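# Stack loose wooden strips onto their matching colour rows

## Task

Take every loose wooden strip lying in the gap between the two rows and set it on top of the row that shares its colour, lying flat and aligned with the strips beneath it, then release it.

## Robot and tools

Robot: two arms, left_arm and right_arm, each ending in a parallel gripper. All poses use one shared scene frame: origin on the table surface midway between the arms, +x out over the table, +z up, left_arm on the +y side. The arm names do not match the left or right of any image. A gripper's fingers point along its own +z and close along its own y. end_effector_position is the point between the finger pads, about 1 cm short of the fingertips. Reported hand positions can be off, more so at long reach, and motions often finish a centimetre or more from the command, usually too low.

Row layout (shared by execute_actions and move): one flat list of 16 numbers covering both arms, even if only one moves: left_arm x, y, z, qw, qx, qy, qz, opening, then right_arm x, y, z, qw, qx, qy, qz, opening. x, y, z are an absolute target position in metres in the scene frame; the quaternion is an absolute target orientation, w first. Opening runs from -1 (closed) to +1 (fully open, 0.094 m); it is a target, not an offset. To keep an arm still, resend the exact pose from the last result before it stopped, plus its intended opening, every call. To keep an orientation, repeat the same quaternion in every row rather than copying a drifted reading.

execute_actions(actions): a list of up to 15 actions; each action is a list of up to 15 rows, one row per 1/30 s control step, and the last row is held until 15 steps are done (0.5 s per action). An empty list just returns state and images. Each step, the commanded pose is clipped to within 70 mm and 16 degrees of the measured pose, so distant targets need several actions; position wins over orientation when both cannot be met. An action is rejected for both arms if any target lies more than 0.6 m from that gripper's current position along any of its axes; if the first action fails this, or any action is malformed, nothing runs.

move(target, speed, blocking): target is one 16-number row as above (absolute poses). Both grippers travel in straight lines finishing together, 0.5 to 10 s; longer paths are cut off at 10 s. speed is the path top speed in m/s, 0.002 to 0.5, default 0.25; turning is capped at twice that in rad/s. Opening is sent at the start. Paths do not avoid obstacles or the other arm, and grippers can lag, wander, or overshoot speed near full extension. Faster moves and targets set deeper past a contact press harder. blocking=false returns after 0.5 s while motion continues; then use wait(0) to check, and stop or wait before sending new rows or moves.

wait(seconds): 0 to 10; arms hold their last command; returns early if a running move ends. stop(): brakes the current move (needs room; fingers keep moving). zoom_image(camera, region): camera is cam_left_wrist or cam_right_wrist (each 616x616, fisheye); region [x0, y0, x1, y1] in pixels, top-left origin, at most 504x504. finished_scene(scene): scene number 1 or 2; ends the scene irreversibly after the last command is held; the goal must already be met and stay met.

Results: a state line per arm with position and quaternion; Hand target lines show where each arm is being driven; grip_measured gives finger opening on the command scale (last Joint positions value is the opening in metres); readings may be off by about 1 mm. Step readings list positions at some steps, with HELD marking steps where an arm's command was held back. A move adds a move: line with its ending (done, off_target, moving, held, fault), limits that acted (paced = pose clipped; held = steps blocked, after which the arm may jump faster than speed), and each gripper's distance from its target. pose unreachable means the clearance check altered or blocked that arm's command. Joint torques are noisy and nonzero even in free air. Calibration for both wrist cameras is given as fisheye intrinsics and world-to-camera transforms, with small errors.

Gripping: command an opening below grip_measured; about 0.03 below gives a firm hold, smaller differences a lighter one. Pads push up to roughly 50 to 62 N, less on very thin parts, with a brief spike on first contact.

Avoid: knocking or placing anything off the table (fails the task), drops, slips, slamming, hard pushes, and arms colliding or pressing on each other. Objects may be tugged or nudged briefly by disturbances. Holding loads heats motors: MOTOR HOT from 75 °C, a 10 s stop at 90 °C, and at 100 °C the arm goes limp and falls; these appear as OVER-TEMPERATURE FAULT lines. Joint limits (rad): waist -2.618 to 3.054, shoulder 0 to 3.142, elbow 0 to 3.142, wrist pitch -1.571 to 1.571, wrist yaw -1.571 to 1.571, wrist roll -2.094 to 2.094. Quicker, smoother, low-effort motion is better.

Each tool is called as a command line: name --argument value for each argument, lists and objects as JSON in quotes; but a table of rows of numbers goes row by row, as --pt "numbers of a row", without its own name.

## Session

execute_actions --actions '[]'

Scene clock: 0.00 s.
left_arm: end_effector_position=(+0.3321, +0.0470, +0.1988) grip_measured=+1.000 end_effector_quat_wxyz=(+0.022, -0.523, +0.733, -0.435) | right_arm: end_effector_position=(+0.2139, -0.2184, +0.2161) grip_measured=+1.000 end_effector_quat_wxyz=(+0.348, +0.057, +0.924, +0.146)
Joint positions: left_arm=[-0.65   1.471  1.128 -0.367  0.312 -1.882  0.094] | right_arm=[-0.236  0.57   0.911 -1.263 -0.456 -0.066  0.094]
Joint velocities: left_arm=[0.002 0.002 0.002 0.081 0.007 0.022 0.   ] | right_arm=[-0.002  0.007 -0.002 -0.081  0.051 -0.037  0.   ]
Joint torques (N m, as the arm reports them, + toward a larger angle): no reading
Hand target (left_arm): +0.330, +0.048, +0.199; +0.022, -0.523, +0.735, -0.431
Hand target (right_arm): +0.214, -0.217, +0.220; +0.354, +0.053, +0.922, +0.147

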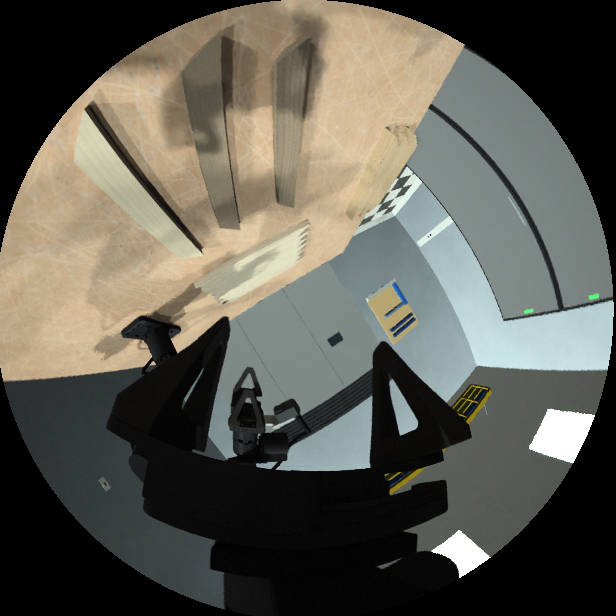

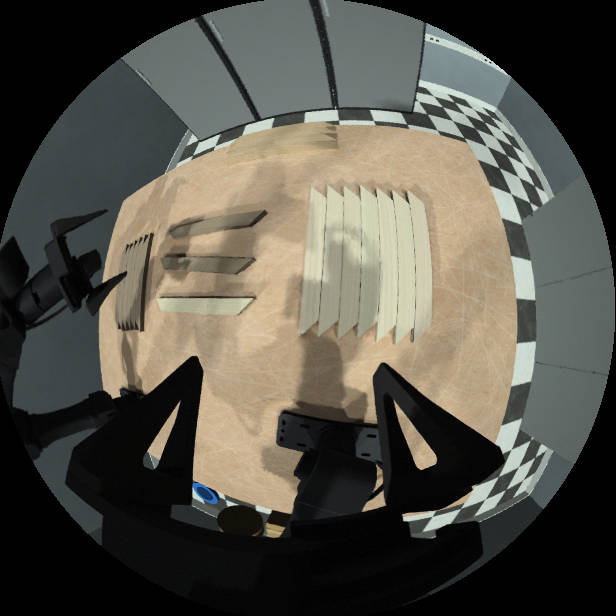

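move --target '[0.27,0.14,0.22,0.3,0,0.954,0,1,0.27,-0.2,0.22,0.3,0,0.954,0,1]'

zoom_image --camera "cam_left_wrist" --region '[130,150,480,400]'

zoom_image --camera "cam_right_wrist" --region '[130,150,480,400]'

Scene clock: 15.83 s.
left_arm: end_effector_position=(+0.2765, +0.1354, +0.2185) grip_measured=+1.000 end_effector_quat_wxyz=(+0.295, -0.007, +0.955, -0.006) | right_arm: end_effector_position=(+0.2624, -0.2011, +0.2078) grip_measured=+1.000 end_effector_quat_wxyz=(+0.282, -0.003, +0.960, +0.000)
Joint positions: left_arm=[-0.852  1.385  1.343 -1.042 -0.365 -0.622  0.094] | right_arm=[ 0.441  0.893  1.033 -1.165  0.176  0.278  0.094]
Joint velocities: left_arm=[-0.002  0.012  0.002  0.051 -0.007 -0.007  0.   ] | right_arm=[-0.012 -0.007 -0.007 -0.037  0.007  0.051  0.   ]
Joint torques (N m, as the arm reports them, + toward a larger angle): left_arm=[-0.89 -8.18  7.55  1.09 -0.39  0.05] | right_arm=[0.51 0.38 9.23 1.4  0.24 0.1 ]
Hand target (left_arm): +0.270, +0.140, +0.221; +0.297, +0.000, +0.955, +0.001
Hand target (right_arm): +0.269, -0.199, +0.219; +0.298, +0.001, +0.955, +0.003
Off the commanded pose (left_arm): 0.008 m, 1 deg.
Off the commanded pose (right_arm): 0.014 m, 2 deg.
move: off_target (right_arm)
camera_calibration (this result's frames):
cam_left_wrist: T_world_to_cam=[[0.189437, -0.978534, 0.0811494, 0.070163], [-0.968967, -0.172937, 0.176624, 0.277713], [-0.158799, -0.11209, -0.980928, 0.382765], [0, 0, 0, 1]] pos_world=[0.316585, 0.159588, 0.32072]
cam_right_wrist: T_world_to_cam=[[0.0638799, -0.99311, 0.098246, -0.24409], [-0.995223, -0.0561128, 0.0798875, 0.267332], [-0.0738242, -0.10288, -0.99195, 0.297311], [0, 0, 0, 1]] pos_world=[0.303596, -0.19682, 0.297542]

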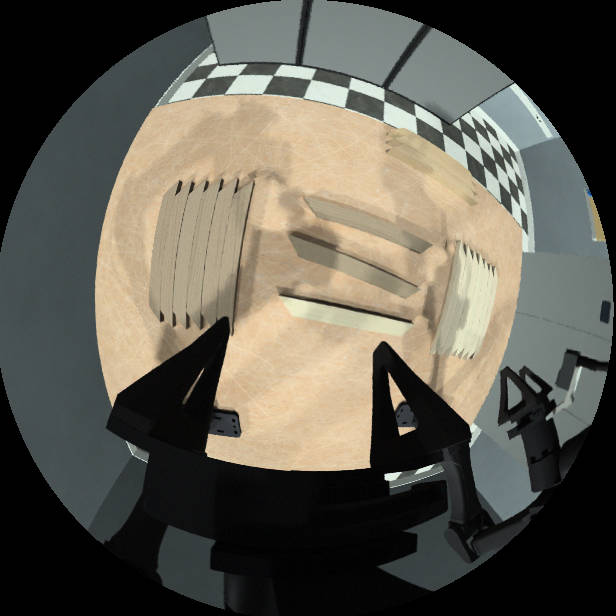

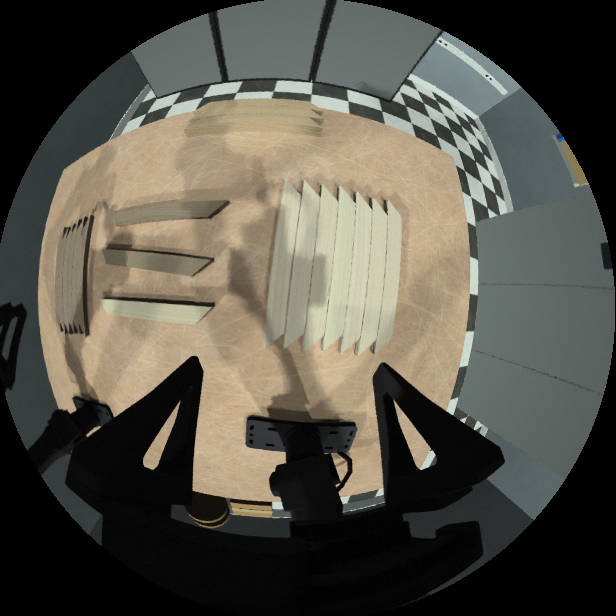

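Region (130, 150, 480, 400) of cam_left_wrist's 616x616 image, scaled by 1.440, with more detail than that image has; it fills the top 360 rows of this view, and the rest is white.

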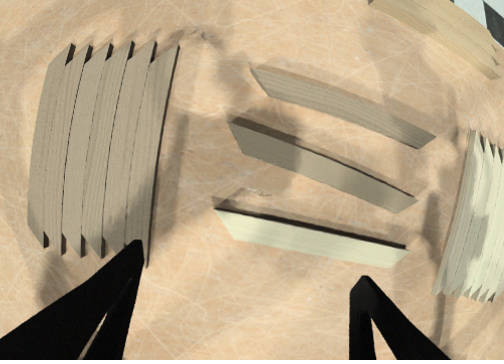

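Region (130, 150, 480, 400) of cam_right_wrist's 616x616 image, scaled by 1.440, with more detail than that image has; it fills the top 360 rows of this view, and the rest is white.

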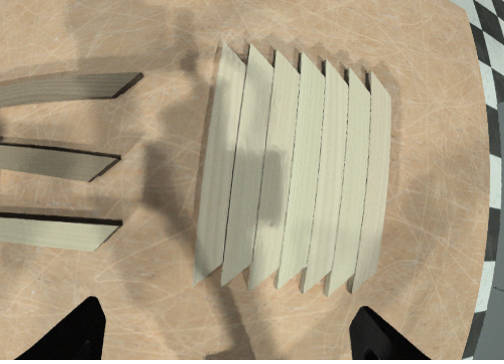

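execute_actions --actions '[]'

zoom_image --camera "cam_left_wrist" --region '[130,150,330,350]'

zoom_image --camera "cam_left_wrist" --region '[270,160,470,360]'

zoom_image --camera "cam_right_wrist" --region '[240,160,440,360]'

Scene clock: 24.33 s.
left_arm: end_effector_position=(+0.2766, +0.1357, +0.2186) grip_measured=+1.000 end_effector_quat_wxyz=(+0.296, -0.006, +0.955, -0.006) | right_arm: end_effector_position=(+0.2624, -0.2012, +0.2078) grip_measured=+1.000 end_effector_quat_wxyz=(+0.282, -0.003, +0.960, +0.000)
Joint positions: left_arm=[-0.852  1.385  1.343 -1.042 -0.367 -0.621  0.094] | right_arm=[ 0.441  0.893  1.033 -1.165  0.176  0.278  0.094]
Joint velocities: left_arm=[-0.017  0.012 -0.007  0.007 -0.022 -0.037  0.   ] | right_arm=[-0.012 -0.017 -0.012  0.066 -0.051  0.022  0.   ]
Joint torques (N m, as the arm reports them, + toward a larger angle): left_arm=[-0.89 -8.14  7.56  1.11 -0.38  0.06] | right_arm=[0.52 0.31 9.27 1.4  0.19 0.11]
Hand target (left_arm): +0.270, +0.140, +0.221; +0.297, +0.000, +0.955, +0.001
Hand target (right_arm): +0.269, -0.199, +0.219; +0.298, +0.001, +0.955, +0.003
Off the commanded pose (left_arm): 0.008 m, 1 deg.
Off the commanded pose (right_arm): 0.014 m, 2 deg.
camera_calibration (this result's frames):
cam_left_wrist: T_world_to_cam=[[0.188832, -0.978789, 0.0794629, 0.070921], [-0.969216, -0.172742, 0.175444, 0.278161], [-0.157996, -0.110146, -0.981277, 0.382485], [0, 0, 0, 1]] pos_world=[0.316637, 0.159596, 0.320887]
cam_right_wrist: T_world_to_cam=[[0.0636728, -0.993092, 0.0985588, -0.244164], [-0.995243, -0.0558911, 0.0797986, 0.267411], [-0.0737388, -0.103171, -0.991927, 0.29723], [0, 0, 0, 1]] pos_world=[0.303603, -0.196866, 0.297556]

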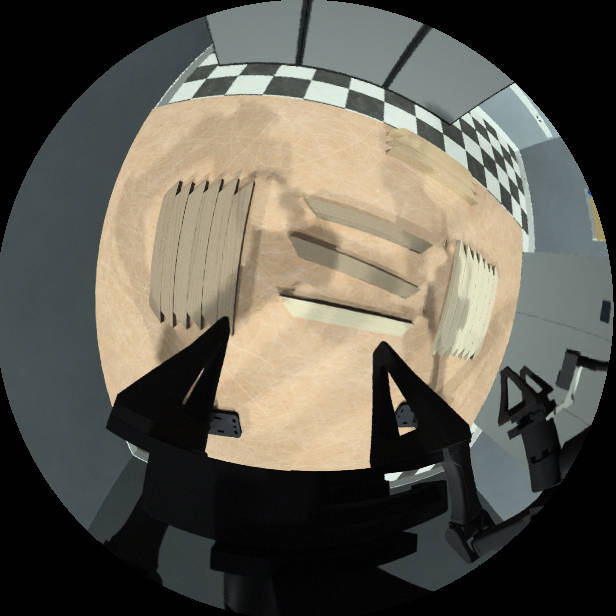

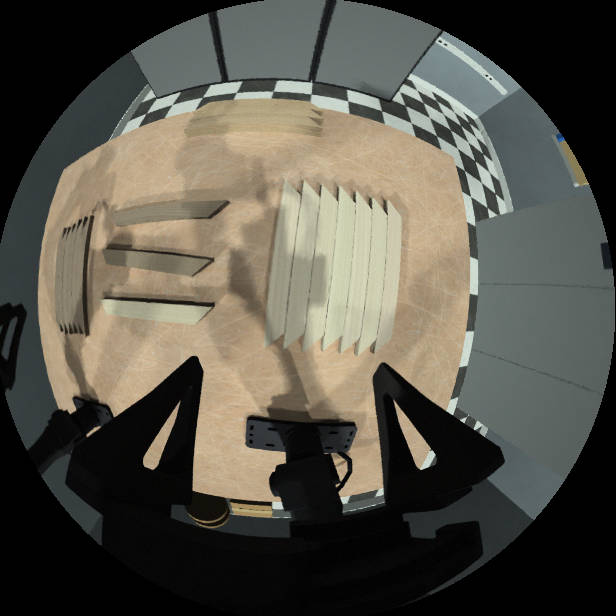

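Region (130, 150, 330, 350) of cam_left_wrist's 616x616 image, scaled by 2.520, with more detail than that image has.

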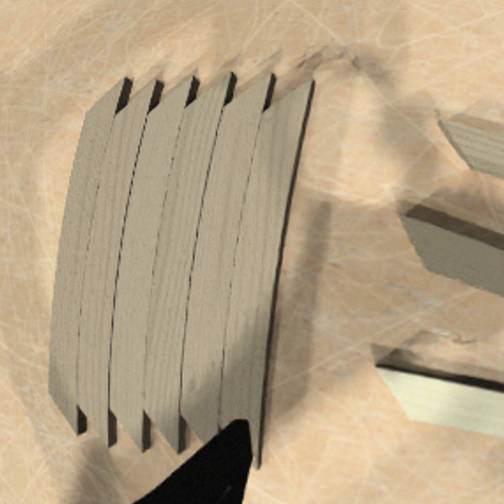

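Region (270, 160, 470, 360) of cam_left_wrist's 616x616 image, scaled by 2.520, with more detail than that image has.

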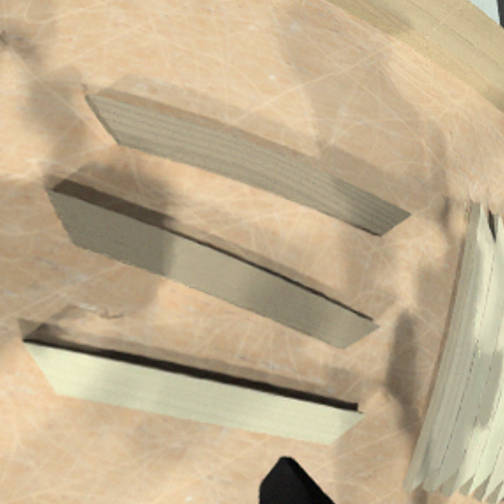

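Region (240, 160, 440, 360) of cam_right_wrist's 616x616 image, scaled by 2.520, with more detail than that image has.

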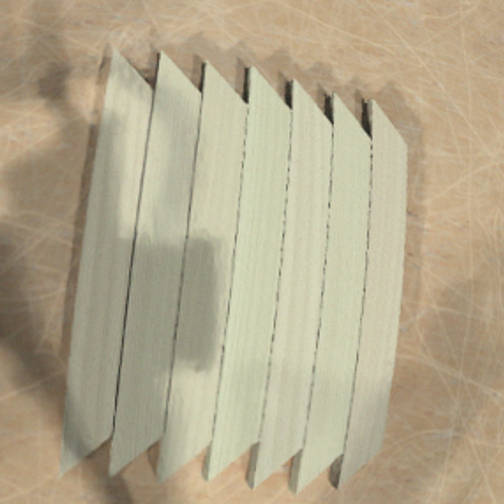

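move --target '[0.423,0.033,0.07,0,0.719,0.695,0,0.3,0.25,-0.12,0.12,0,-0.698,0.716,0,0.3]'

Scene clock: 75.07 s.
left_arm: end_effector_position=(+0.4227, +0.0344, +0.0708) grip_measured=+0.302 end_effector_quat_wxyz=(+0.037, +0.715, +0.698, +0.006) | right_arm: end_effector_position=(+0.2473, -0.1229, +0.1137) grip_measured=+0.302 end_effector_quat_wxyz=(+0.001, +0.690, -0.724, -0.002)
Joint positions: left_arm=[-0.692  2.662  2.736 -1.569  0.007  1.055  0.061] | right_arm=[ 0.646  1.427  1.116 -1.263 -0.003 -0.985  0.061]
Joint velocities: left_arm=[-0.012 -0.007  0.002 -0.051  0.037  0.007  0.001] | right_arm=[ 0.032  0.002  0.007 -0.037  0.066 -0.022 -0.001]
Joint torques (N m, as the arm reports them, + toward a larger angle): left_arm=[ -0.23 -16.06   9.68   0.37   0.01   0.06] | right_arm=[ 0.45 -3.46  8.67  0.12  0.03 -0.09]
Hand target (left_arm): +0.420, +0.034, +0.068; +0.031, +0.718, +0.695, +0.005
Hand target (right_arm): +0.249, -0.120, +0.119; +0.001, +0.696, -0.718, -0.001
Off the commanded pose (left_arm): 0.002 m, 4 deg.
Off the commanded pose (right_arm): 0.007 m, 1 deg.
joint sent to its limit (left arm) — the command would take joint 4 (wrist pitch) past its lower limit, so that joint was sent only as far as its limit.
move: off_target (left_arm)
camera_calibration (this result's frames):
cam_left_wrist: T_world_to_cam=[[-0.981069, -0.165548, -0.100489, 0.435281], [-0.190787, 0.737179, 0.648203, 0.034342], [-0.0332307, 0.655103, -0.754808, 0.154272], [0, 0, 0, 1]] pos_world=[0.438719, -0.0543201, 0.137926]
cam_right_wrist: T_world_to_cam=[[0.997509, 0.0533271, 0.0461826, -0.252554], [0.0146043, -0.796575, 0.604364, -0.136157], [0.0690168, -0.602184, -0.795369, 0.0919282], [0, 0, 0, 1]] pos_world=[0.247569, -0.0396333, 0.167069]

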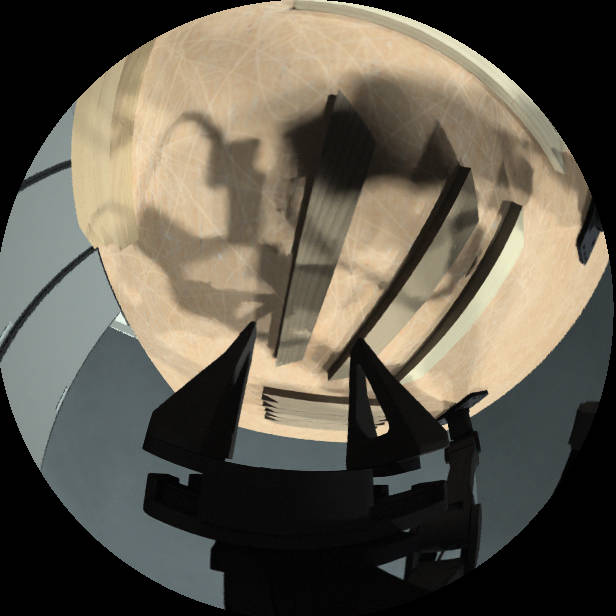

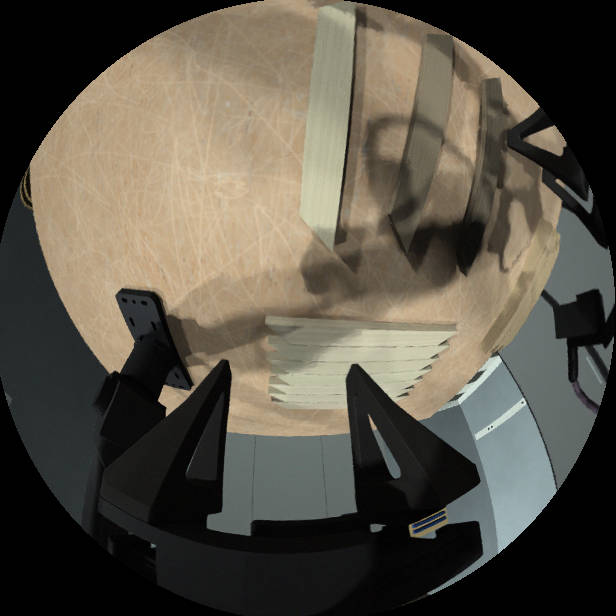

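move --target '[0.424,0.063,0.02,0,0.719,0.695,0,0.3,0.262,0.0,0.05,0,-0.698,0.716,0,0.3]' --speed 0.1

Scene clock: 82.97 s.
left_arm: end_effector_position=(+0.4208, +0.0603, +0.0139) grip_measured=+0.302 end_effector_quat_wxyz=(-0.009, +0.719, +0.695, -0.003) | right_arm: end_effector_position=(+0.2537, -0.0114, +0.0460) grip_measured=+0.302 end_effector_quat_wxyz=(+0.019, +0.700, -0.714, +0.001)
Joint positions: left_arm=[-0.652  2.64   2.466 -1.416  0.     1.106  0.061] | right_arm=[ 0.95   1.804  1.236 -1.042 -0.    -0.71   0.061]
Joint velocities: left_arm=[-0.017  0.012  0.002  0.022  0.007 -0.007  0.001] | right_arm=[ 0.022  0.002 -0.012  0.007 -0.007  0.051  0.   ]
Joint torques (N m, as the arm reports them, + toward a larger angle): left_arm=[  0.71 -19.38   6.65   0.41  -0.01   0.07] | right_arm=[ 0.23 -6.57  8.04  0.39 -0.02  0.06]
Hand target (left_arm): +0.424, +0.063, +0.020; -0.000, +0.719, +0.695, -0.001
Hand target (right_arm): +0.261, -0.000, +0.050; +0.001, +0.698, -0.716, -0.001
Off the commanded pose (left_arm): 0.007 m, 1 deg.
Off the commanded pose (right_arm): 0.015 m, 2 deg.
move: off_target (right_arm)
camera_calibration (this result's frames):
cam_left_wrist: T_world_to_cam=[[-0.988038, -0.150835, -0.0320765, 0.433025], [-0.129949, 0.702405, 0.699815, 0.0275453], [-0.0830257, 0.695612, -0.713604, 0.112312], [0, 0, 0, 1]] pos_world=[0.440749, -0.0321582, 0.0747594]
cam_right_wrist: T_world_to_cam=[[0.996259, 0.0836603, 0.0216508, -0.259982], [0.0516914, -0.777698, 0.626509, -0.0167584], [0.0692517, -0.623046, -0.779114, 0.103718], [0, 0, 0, 1]] pos_world=[0.252693, 0.0733383, 0.0969363]

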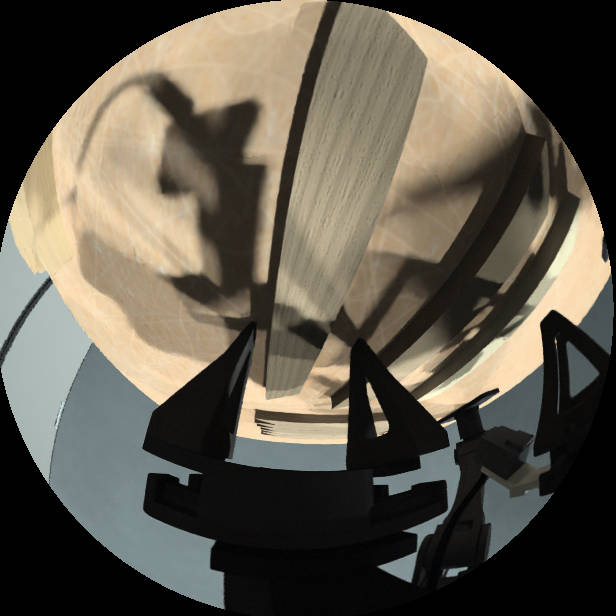

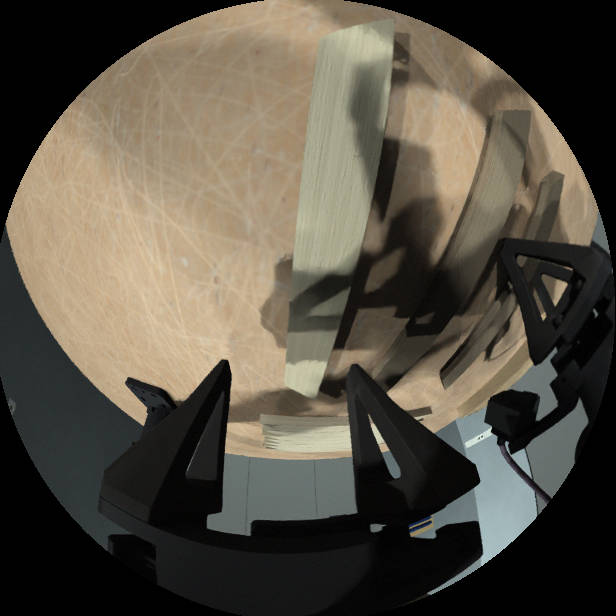

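move --target '[0.424,0.063,0.02,0,0.719,0.695,0,-0.45,0.275,0.015,0.018,0,-0.698,0.716,0,0.3]' --speed 0.05

Scene clock: 99.80 s.
left_arm: end_effector_position=(+0.4217, +0.0600, +0.0139) grip_measured=-0.431 end_effector_quat_wxyz=(-0.008, +0.720, +0.694, -0.002) | right_arm: end_effector_position=(+0.2672, +0.0038, +0.0154) grip_measured=+0.302 end_effector_quat_wxyz=(+0.017, +0.699, -0.715, +0.001)
Joint positions: left_arm=[-0.652  2.64   2.466 -1.413 -0.001  1.108  0.027] | right_arm=[ 0.95   1.915  1.252 -0.942 -0.    -0.707  0.061]
Joint velocities: left_arm=[ 0.007  0.002 -0.007  0.007  0.022 -0.022 -0.002] | right_arm=[-0.002  0.007 -0.022 -0.007 -0.051  0.022 -0.   ]
Joint torques (N m, as the arm reports them, + toward a larger angle): left_arm=[  0.7  -19.52   6.09   0.44  -0.01   0.05] | right_arm=[ 0.35 -7.06  8.01  0.43  0.02  0.07]
Hand target (left_arm): +0.424, +0.063, +0.020; -0.000, +0.719, +0.695, -0.000
Hand target (right_arm): +0.275, +0.015, +0.018; -0.000, +0.698, -0.716, -0.000
Off the commanded pose (left_arm): 0.007 m, 1 deg.
Off the commanded pose (right_arm): 0.014 m, 2 deg.
move: off_target (right_arm); limits=held; held on 1 of 39 steps (left_arm)
pose unreachable (left arm): on one or more control steps of this call, first in action 0 (counted from 0), this arm could not follow its commanded pose, so it was not sent that pose on those steps. It may still have moved: this result reports where it is.
cause: the commanded pose would bring a part of the arm too close to another arm (this arm's forearm (the part past joint 3) and the other arm's wrist (the part past joint 4)).
camera_calibration (this result's frames):
cam_left_wrist: T_world_to_cam=[[-0.988139, -0.149336, -0.0357871, 0.433906], [-0.131578, 0.703198, 0.698713, 0.0285264], [-0.0791776, 0.695134, -0.714507, 0.110986], [0, 0, 0, 1]] pos_world=[0.4413, -0.0324123, 0.0748969]
cam_right_wrist: T_world_to_cam=[[0.996406, 0.0809233, 0.0250347, -0.274163], [0.0476625, -0.779926, 0.624055, 0.0146605], [0.0700258, -0.620618, -0.78098, 0.0881885], [0, 0, 0, 1]] pos_world=[0.266303, 0.0883517, 0.0665881]

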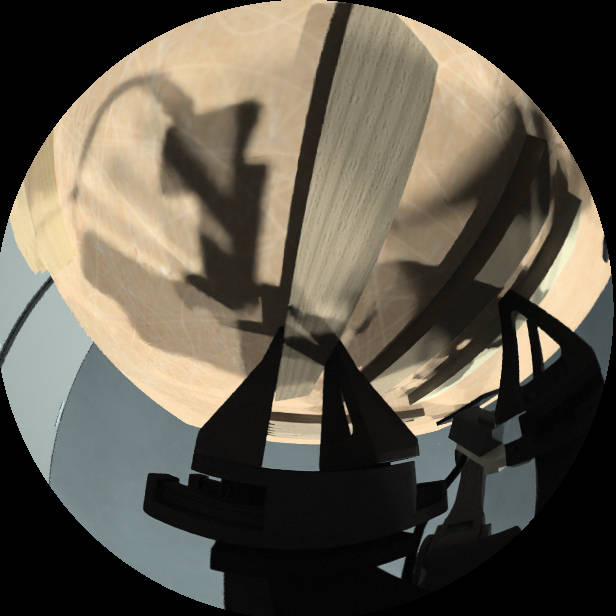

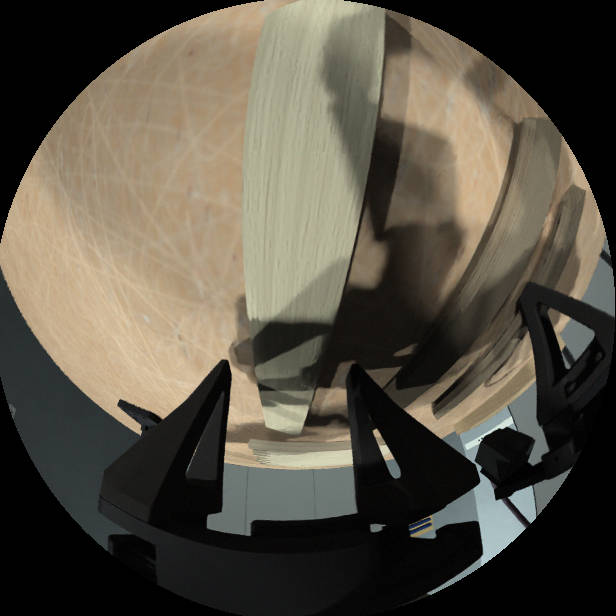

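move --target '[0.415,0.09,0.075,0,0.719,0.695,0,-0.465,0.275,0.015,0.017,0,-0.698,0.716,0,-0.465]' --speed 0.1

move --target '[0.39,0.22,0.08,0,0.6,0.8,0,-0.465,0.27,-0.01,0.07,0,-0.698,0.716,0,-0.465]' --speed 0.15

Scene clock: 108.00 s.
left_arm: end_effector_position=(+0.4162, +0.0862, +0.0653) grip_measured=-0.432 end_effector_quat_wxyz=(-0.003, +0.719, +0.695, +0.000) | right_arm: end_effector_position=(+0.2679, +0.0044, +0.0154) grip_measured=-0.445 end_effector_quat_wxyz=(+0.015, +0.699, -0.715, +0.001)
Joint positions: left_arm=[-0.61   2.523  2.451 -1.505 -0.003  1.148  0.027] | right_arm=[ 0.95   1.915  1.252 -0.939 -0.    -0.707  0.026]
Joint velocities: left_arm=[-0.007  0.007  0.002 -0.037 -0.022 -0.022 -0.001] | right_arm=[ 0.002 -0.007  0.012  0.037  0.066 -0.022 -0.   ]
Joint torques (N m, as the arm reports them, + toward a larger angle): left_arm=[  0.67 -18.4    8.18   0.19   0.01   0.08] | right_arm=[ 0.32 -6.94  7.85  0.41  0.01  0.1 ]
Hand target (left_arm): +0.415, +0.090, +0.075; +0.000, +0.719, +0.695, -0.000
Hand target (right_arm): +0.275, +0.015, +0.017; +0.000, +0.698, -0.716, -0.000
Off the commanded pose (left_arm): 0.010 m, 0 deg.
Off the commanded pose (right_arm): 0.013 m, 2 deg.
move: off_target (right_arm)
camera_calibration (this result's frames):
cam_left_wrist: T_world_to_cam=[[-0.987491, -0.151324, -0.0442984, 0.434665], [-0.139238, 0.705069, 0.695335, -0.0233012], [-0.0739872, 0.692805, -0.717319, 0.127265], [0, 0, 0, 1]] pos_world=[0.435399, -0.00596572, 0.126747]
cam_right_wrist: T_world_to_cam=[[0.996337, 0.0808748, 0.0277821, -0.27485], [0.0460705, -0.781364, 0.622373, 0.0155686], [0.0720422, -0.618813, -0.782228, 0.0879611], [0, 0, 0, 1]] pos_world=[0.266789, 0.0888247, 0.066752]

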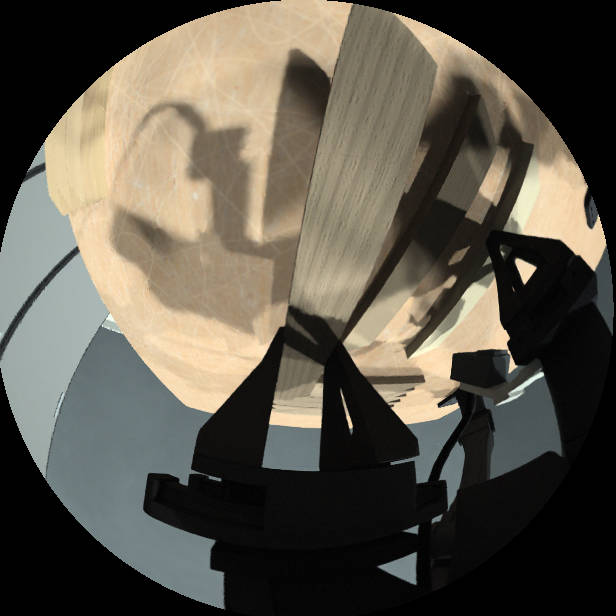

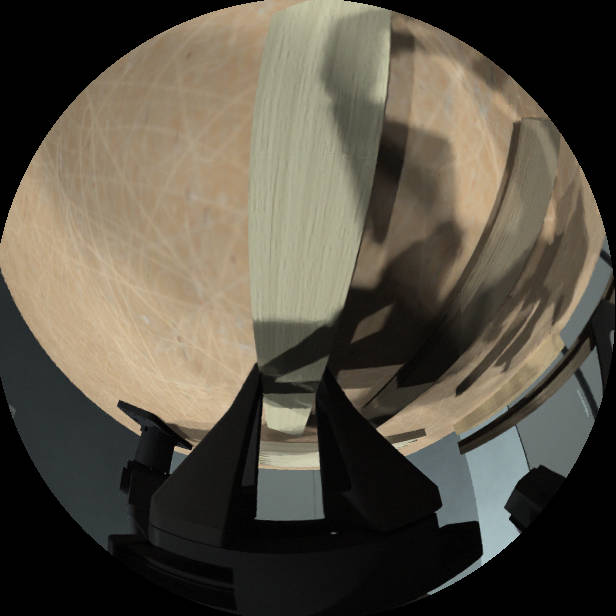

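Scene clock: 109.53 s.
left_arm: end_effector_position=(+0.3912, +0.2207, +0.0747) grip_measured=-0.432 end_effector_quat_wxyz=(-0.011, +0.602, +0.798, -0.003) | right_arm: end_effector_position=(+0.2638, -0.0129, +0.0562) grip_measured=-0.445 end_effector_quat_wxyz=(+0.017, +0.697, -0.717, +0.001)
Joint positions: left_arm=[-0.344  2.171  1.878 -1.299 -0.005  1.102  0.027] | right_arm=[ 0.923  1.808  1.284 -1.08  -0.    -0.727  0.026]
Joint velocities: left_arm=[-0.017 -0.002 -0.007  0.066 -0.007 -0.066  0.   ] | right_arm=[-0.002 -0.007  0.012 -0.022  0.037 -0.125 -0.001]
Joint torques (N m, as the arm reports them, + toward a larger angle): left_arm=[ -0.06 -15.95   6.64   0.42   0.11  -0.04] | right_arm=[-0.54 -8.89  8.39  0.07  0.03 -0.09]
Hand target (left_arm): +0.391, +0.219, +0.081; +0.001, +0.600, +0.800, -0.002
Hand target (right_arm): +0.270, -0.010, +0.070; -0.000, +0.698, -0.716, +0.000
Off the commanded pose (left_arm): 0.005 m, 1 deg.
Off the commanded pose (right_arm): 0.015 m, 2 deg.
move: off_target (right_arm)
camera_calibration (this result's frames):
cam_left_wrist: T_world_to_cam=[[-0.893934, -0.446958, -0.0333352, 0.458544], [-0.338588, 0.624711, 0.70363, -0.0330512], [-0.293668, 0.640285, -0.709784, 0.135965], [0, 0, 0, 1]] pos_world=[0.438646, 0.138541, 0.135047]
cam_right_wrist: T_world_to_cam=[[0.996902, 0.0744417, 0.0253865, -0.270623], [0.0424204, -0.7807, 0.623465, -0.0221966], [0.066231, -0.620457, -0.781439, 0.110981], [0, 0, 0, 1]] pos_world=[0.263376, 0.0716754, 0.107434]

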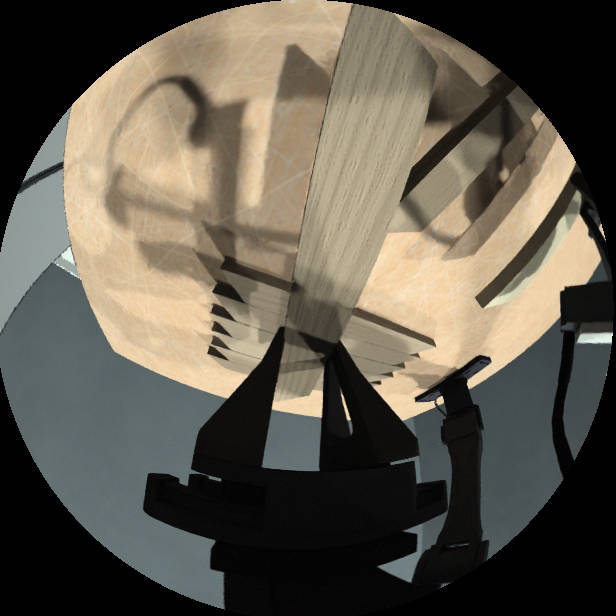

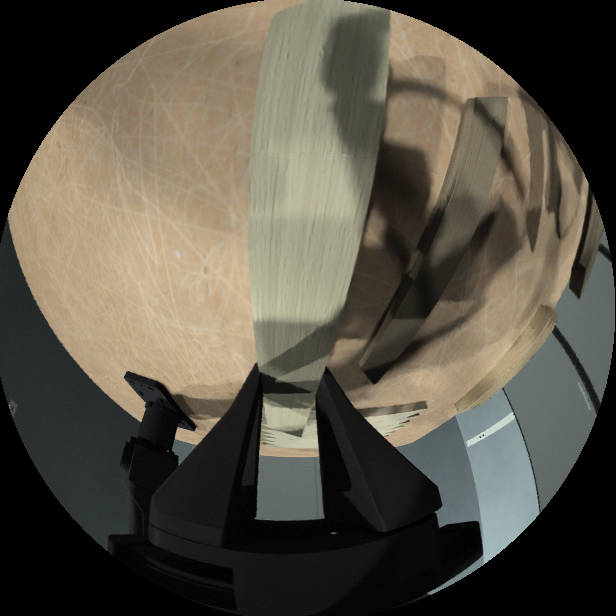

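move --target '[0.302,0.365,0.065,0,-0.023,1,0,-0.465,0.32,-0.243,0.075,0,0.023,1,0,-0.475]'

move --target '[0.302,0.365,0.04,0,-0.023,1,0,-0.465,0.322,-0.243,0.042,0,0.023,1,0,-0.475]' --speed 0.06

Scene clock: 119.40 s.
left_arm: end_effector_position=(+0.3018, +0.3634, +0.0602) grip_measured=-0.433 end_effector_quat_wxyz=(-0.015, -0.015, +1.000, -0.003) | right_arm: end_effector_position=(+0.3170, -0.2424, +0.0676) grip_measured=-0.445 end_effector_quat_wxyz=(-0.008, +0.015, +1.000, -0.001)
Joint positions: left_arm=[ 0.047  1.838  1.338 -1.102 -0.     0.169  0.027] | right_arm=[ 0.108  1.607  1.101 -1.08   0.001  0.03   0.026]
Joint velocities: left_arm=[ 0.012  0.012 -0.012 -0.051 -0.022 -0.007  0.001] | right_arm=[ 0.022 -0.007 -0.017  0.051  0.007  0.022  0.   ]
Joint torques (N m, as the arm reports them, + toward a larger angle): left_arm=[  0.64 -12.6    6.6    0.42   0.05  -0.05] | right_arm=[-0.36 -6.48  7.56  0.21  0.05  0.08]
Hand target (left_arm): +0.303, +0.365, +0.066; +0.001, -0.023, +1.000, -0.003
Hand target (right_arm): +0.322, -0.244, +0.075; +0.004, +0.023, +1.000, -0.001
Off the commanded pose (left_arm): 0.005 m, 2 deg.
Off the commanded pose (right_arm): 0.008 m, 1 deg.
move: done
camera_calibration (this result's frames):
cam_left_wrist: T_world_to_cam=[[0.214243, -0.975581, -0.0483867, 0.30055], [-0.676254, -0.183889, 0.713348, 0.252869], [-0.704827, -0.120108, -0.699138, 0.407825], [0, 0, 0, 1]] pos_world=[0.394059, 0.388694, 0.119285]
cam_right_wrist: T_world_to_cam=[[0.0726742, -0.996093, 0.0501695, -0.275027], [-0.786184, -0.0262615, 0.617434, 0.235158], [-0.613704, -0.0843139, -0.785021, 0.319746], [0, 0, 0, 1]] pos_world=[0.401095, -0.240818, 0.119611]

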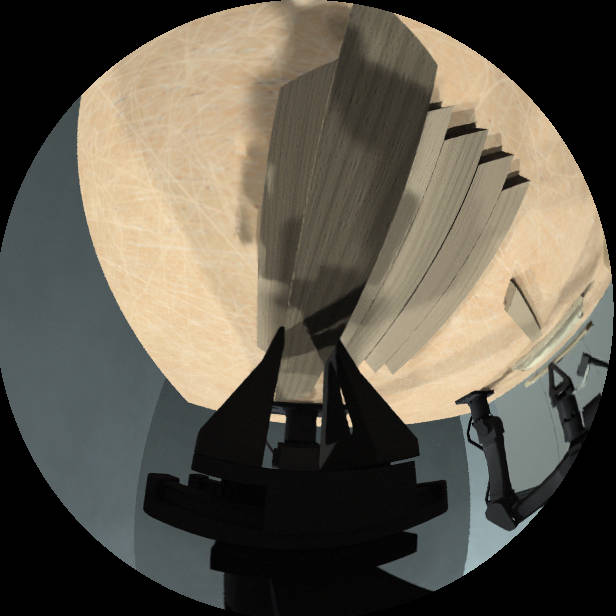

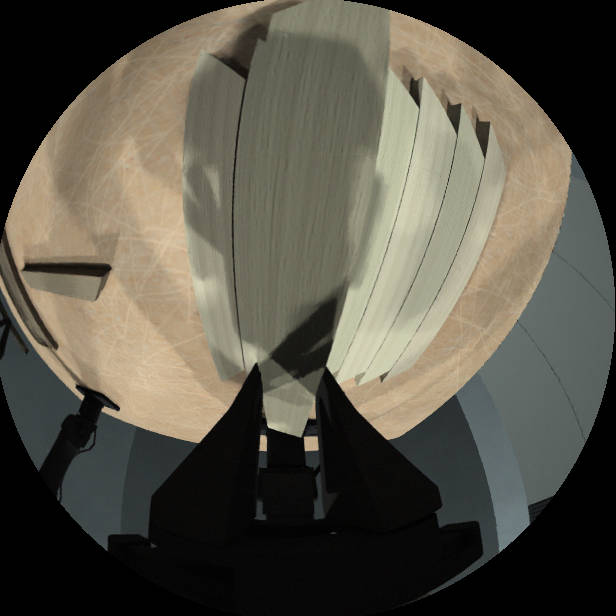

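Scene clock: 120.37 s.
left_arm: end_effector_position=(+0.3017, +0.3634, +0.0416) grip_measured=-0.433 end_effector_quat_wxyz=(-0.004, -0.018, +1.000, -0.001) | right_arm: end_effector_position=(+0.3218, -0.2423, +0.0473) grip_measured=-0.445 end_effector_quat_wxyz=(-0.000, +0.016, +1.000, -0.001)
Joint positions: left_arm=[ 0.047  1.838  1.261 -1.003 -0.     0.165  0.027] | right_arm=[ 0.108  1.635  1.045 -0.981  0.001  0.034  0.026]
Joint velocities: left_arm=[-0.007 -0.012 -0.012  0.007 -0.007  0.007 -0.001] | right_arm=[-0.017 -0.002 -0.017  0.022  0.007 -0.022  0.   ]
Joint torques (N m, as the arm reports them, + toward a larger angle): left_arm=[  0.42 -10.17   6.64   0.5   -0.02  -0.06] | right_arm=[-0.31 -5.18  4.76  0.57  0.02  0.06]
Hand target (left_arm): +0.302, +0.365, +0.040; -0.000, -0.023, +1.000, +0.000
Hand target (right_arm): +0.322, -0.243, +0.042; -0.000, +0.023, +1.000, +0.000
Off the commanded pose (left_arm): 0.002 m, 1 deg.
Off the commanded pose (right_arm): 0.005 m, 1 deg.
move: done
camera_calibration (this result's frames):
cam_left_wrist: T_world_to_cam=[[0.219396, -0.974452, -0.0480385, 0.297672], [-0.69102, -0.189964, 0.697428, 0.273407], [-0.688736, -0.119817, -0.715043, 0.390465], [0, 0, 0, 1]] pos_world=[0.392549, 0.388789, 0.102817]
cam_right_wrist: T_world_to_cam=[[0.0684602, -0.996335, 0.0512872, -0.273103], [-0.795832, -0.0235373, 0.60506, 0.255845], [-0.601635, -0.0822385, -0.794527, 0.303746], [0, 0, 0, 1]] pos_world=[0.405051, -0.2411, 0.10054]

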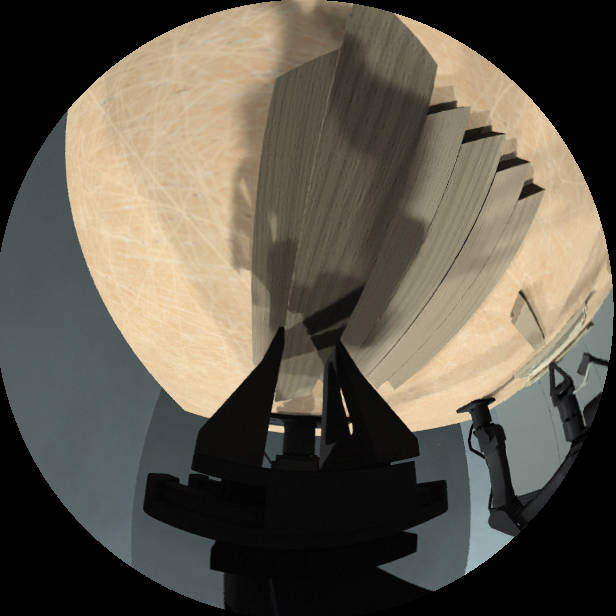

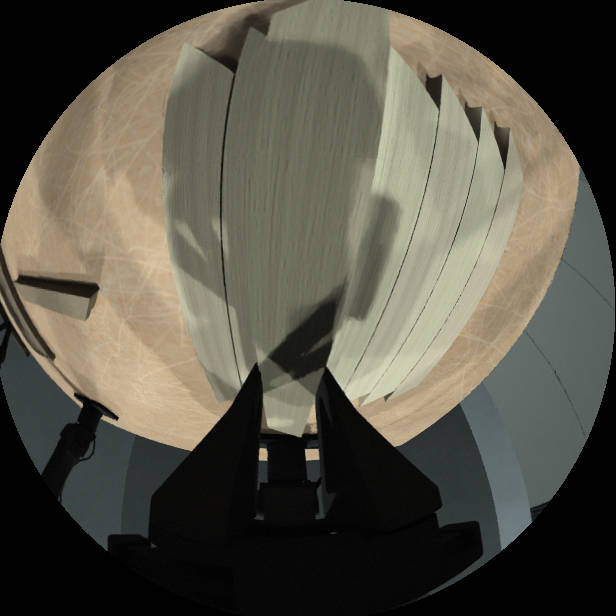

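move --target '[0.302,0.366,0.025,0,-0.027,1,0,-0.465,0.313,-0.243,0.023,0,0.029,1,0,-0.475]' --speed 0.03

Scene clock: 126.40 s.
left_arm: end_effector_position=(+0.3033, +0.3637, +0.0332) grip_measured=-0.433 end_effector_quat_wxyz=(+0.005, -0.020, +1.000, +0.001) | right_arm: end_effector_position=(+0.3118, -0.2424, +0.0281) grip_measured=-0.445 end_effector_quat_wxyz=(-0.004, +0.022, +1.000, -0.001)
Joint positions: left_arm=[ 0.047  1.838  1.225 -0.948 -0.     0.16   0.027] | right_arm=[ 0.108  1.635  0.962 -0.907  0.001  0.044  0.026]
Joint velocities: left_arm=[-0.007 -0.002  0.002  0.081 -0.051  0.022  0.   ] | right_arm=[-0.007  0.002  0.002  0.022 -0.007  0.051 -0.   ]
Joint torques (N m, as the arm reports them, + toward a larger angle): left_arm=[ 0.69 -8.37  6.53  0.5  -0.02 -0.06] | right_arm=[-0.28 -5.2   4.38  0.57  0.01  0.14]
Hand target (left_arm): +0.302, +0.366, +0.025; -0.000, -0.027, +1.000, -0.000
Hand target (right_arm): +0.313, -0.243, +0.023; -0.000, +0.029, +1.000, +0.000
Off the commanded pose (left_arm): 0.009 m, 1 deg.
Off the commanded pose (right_arm): 0.005 m, 1 deg.
move: done
camera_calibration (this result's frames):
cam_left_wrist: T_world_to_cam=[[0.225119, -0.97317, -0.0475624, 0.295011], [-0.702973, -0.196029, 0.683667, 0.28676], [-0.674648, -0.120472, -0.728242, 0.381924], [0, 0, 0, 1]] pos_world=[0.392836, 0.38932, 0.0961166]
cam_right_wrist: T_world_to_cam=[[0.0582422, -0.997009, 0.0508085, -0.268406], [-0.79094, -0.015031, 0.61171, 0.259854], [-0.609116, -0.0758138, -0.789449, 0.28622], [0, 0, 0, 1]] pos_world=[0.395503, -0.241998, 0.0806381]

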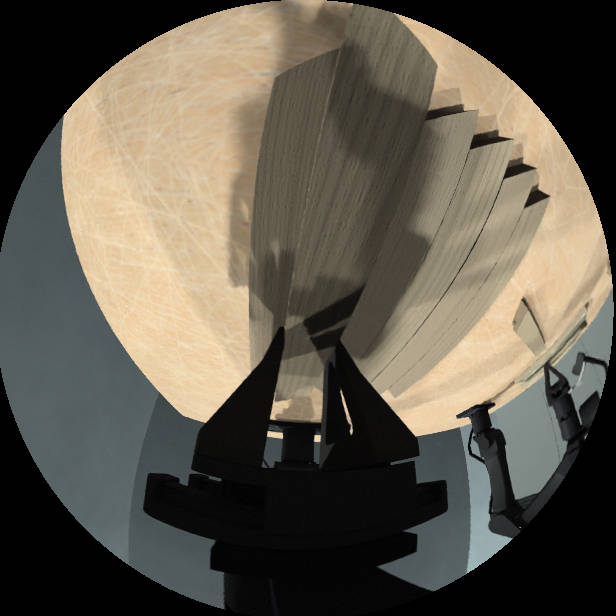

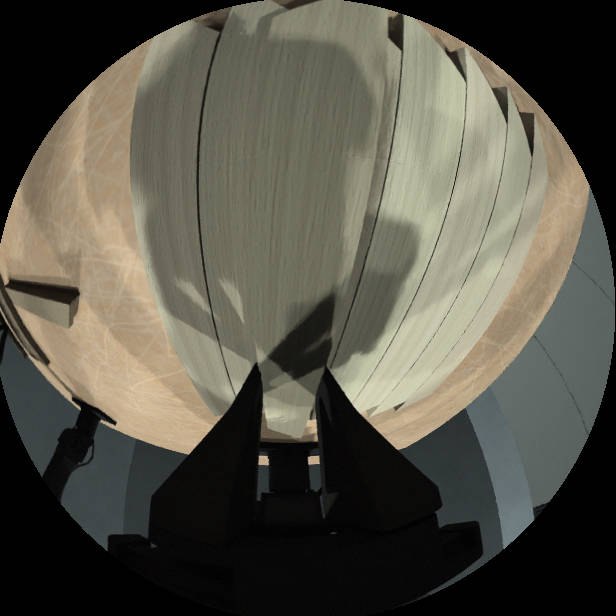

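move --target '[0.302,0.366,0.017,0,-0.027,1,0,-0.465,0.315,-0.251,0.02,0,0.029,1,0,-0.475]' --speed 0.03

Scene clock: 133.10 s.
left_arm: end_effector_position=(+0.3043, +0.3639, +0.0287) grip_measured=-0.433 end_effector_quat_wxyz=(+0.011, -0.020, +1.000, +0.002) | right_arm: end_effector_position=(+0.3138, -0.2489, +0.0281) grip_measured=-0.445 end_effector_quat_wxyz=(-0.000, +0.031, +1.000, -0.001)
Joint positions: left_arm=[ 0.047  1.838  1.206 -0.918 -0.     0.159  0.027] | right_arm=[ 0.084  1.635  0.962 -0.899  0.001  0.038  0.026]
Joint velocities: left_arm=[-0.012 -0.002 -0.007  0.125 -0.022  0.007  0.001] | right_arm=[ 0.007 -0.007 -0.002 -0.007 -0.007 -0.022  0.   ]
Joint torques (N m, as the arm reports them, + toward a larger angle): left_arm=[ 0.69 -7.38  6.5   0.55 -0.02 -0.04] | right_arm=[-0.63 -4.36  4.37  0.63  0.   -0.06]
Hand target (left_arm): +0.302, +0.366, +0.017; +0.000, -0.027, +1.000, -0.000
Hand target (right_arm): +0.315, -0.251, +0.020; +0.000, +0.029, +1.000, -0.000
Off the commanded pose (left_arm): 0.012 m, 1 deg.
Off the commanded pose (right_arm): 0.008 m, 0 deg.
move: off_target (left_arm)
camera_calibration (this result's frames):
cam_left_wrist: T_world_to_cam=[[0.226394, -0.97289, -0.0472256, 0.294273], [-0.710447, -0.198102, 0.675293, 0.293818], [-0.666342, -0.119331, -0.736036, 0.376707], [0, 0, 0, 1]] pos_world=[0.393136, 0.389454, 0.0927532]
cam_right_wrist: T_world_to_cam=[[0.0391687, -0.997916, 0.0512878, -0.269343], [-0.796183, -0.000153849, 0.605055, 0.266903], [-0.603786, -0.0645337, -0.79453, 0.288227], [0, 0, 0, 1]] pos_world=[0.397082, -0.25014, 0.0813278]

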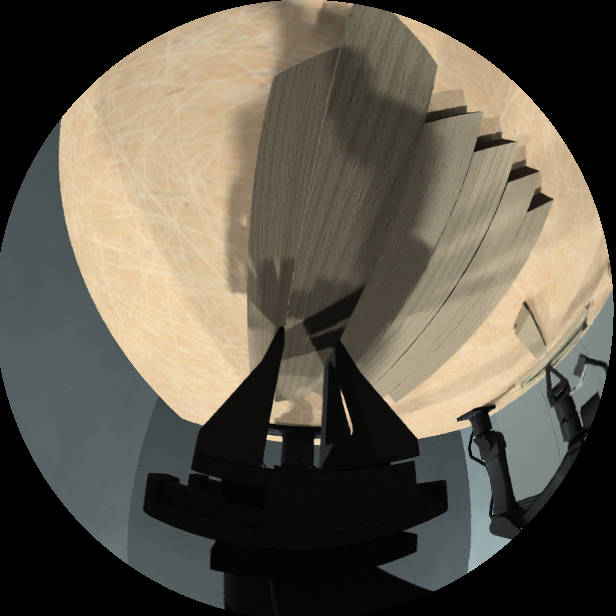

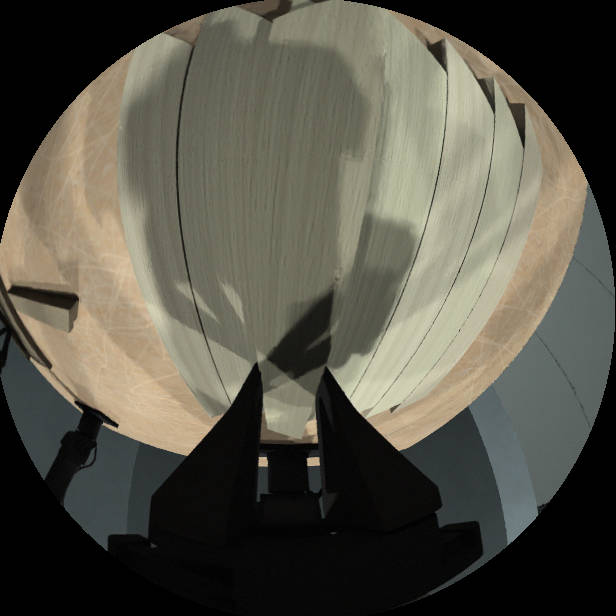

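move --target '[0.3,0.366,0.011,-0.012,-0.027,1,0,-0.465,0.314,-0.251,0.015,0,0.029,1,0,-0.475]' --speed 0.03

Scene clock: 140.10 s.
left_arm: end_effector_position=(+0.3041, +0.3639, +0.0249) grip_measured=-0.433 end_effector_quat_wxyz=(+0.006, -0.020, +1.000, +0.001) | right_arm: end_effector_position=(+0.3144, -0.2490, +0.0274) grip_measured=-0.445 end_effector_quat_wxyz=(+0.002, +0.031, +1.000, -0.001)
Joint positions: left_arm=[ 0.047  1.85   1.206 -0.914 -0.     0.159  0.027] | right_arm=[ 0.084  1.635  0.959 -0.892  0.001  0.037  0.026]
Joint velocities: left_arm=[-0.022  0.007  0.002  0.037 -0.007 -0.022 -0.001] | right_arm=[-0.002  0.012 -0.007  0.022  0.007 -0.095  0.   ]
Joint torques (N m, as the arm reports them, + toward a larger angle): left_arm=[ 0.61 -6.57  6.94  0.48 -0.05 -0.05] | right_arm=[-0.6  -4.03  3.35  0.77  0.01 -0.1 ]
Hand target (left_arm): +0.300, +0.366, +0.011; -0.012, -0.027, +1.000, -0.000
Hand target (right_arm): +0.313, -0.251, +0.016; -0.000, +0.029, +1.000, -0.000
Off the commanded pose (left_arm): 0.015 m, 2 deg.
Off the commanded pose (right_arm): 0.013 m, 0 deg.
move: off_target (left_arm, right_arm)
camera_calibration (this result's frames):
cam_left_wrist: T_world_to_cam=[[0.225986, -0.972973, -0.0474784, 0.294257], [-0.704612, -0.196922, 0.681722, 0.293907], [-0.672646, -0.120606, -0.73007, 0.375956], [0, 0, 0, 1]] pos_world=[0.393478, 0.389523, 0.0880825]
cam_right_wrist: T_world_to_cam=[[0.0401147, -0.997865, 0.0515322, -0.269638], [-0.798484, -0.00100993, 0.602016, 0.268416], [-0.600679, -0.0652973, -0.79682, 0.286945], [0, 0, 0, 1]] pos_world=[0.397504, -0.250055, 0.0809473]

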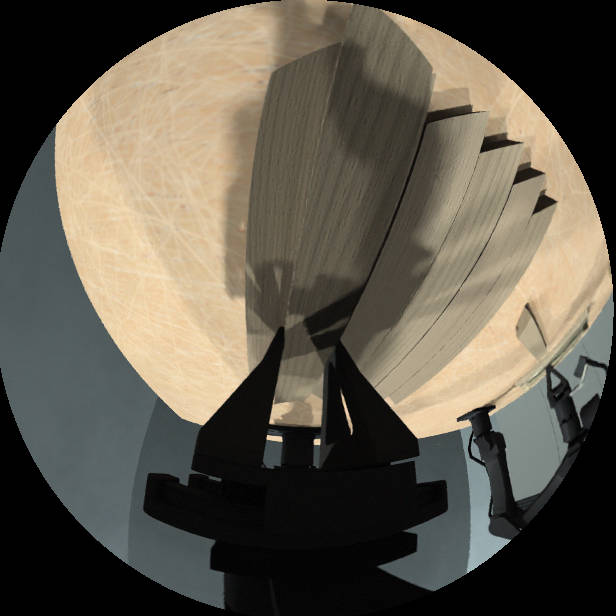

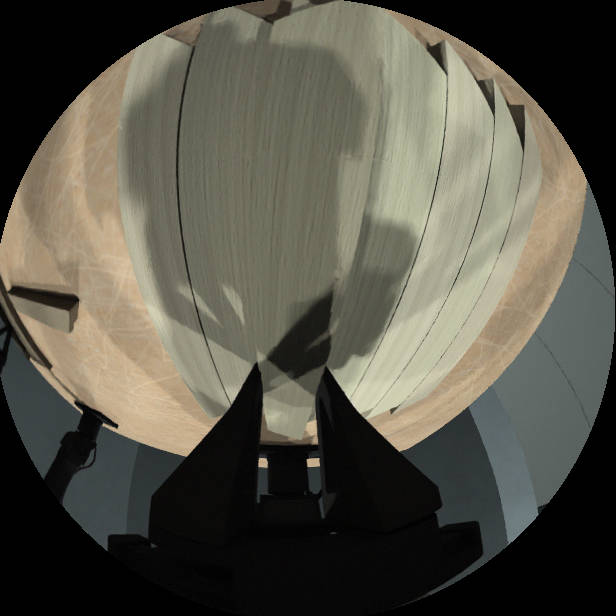

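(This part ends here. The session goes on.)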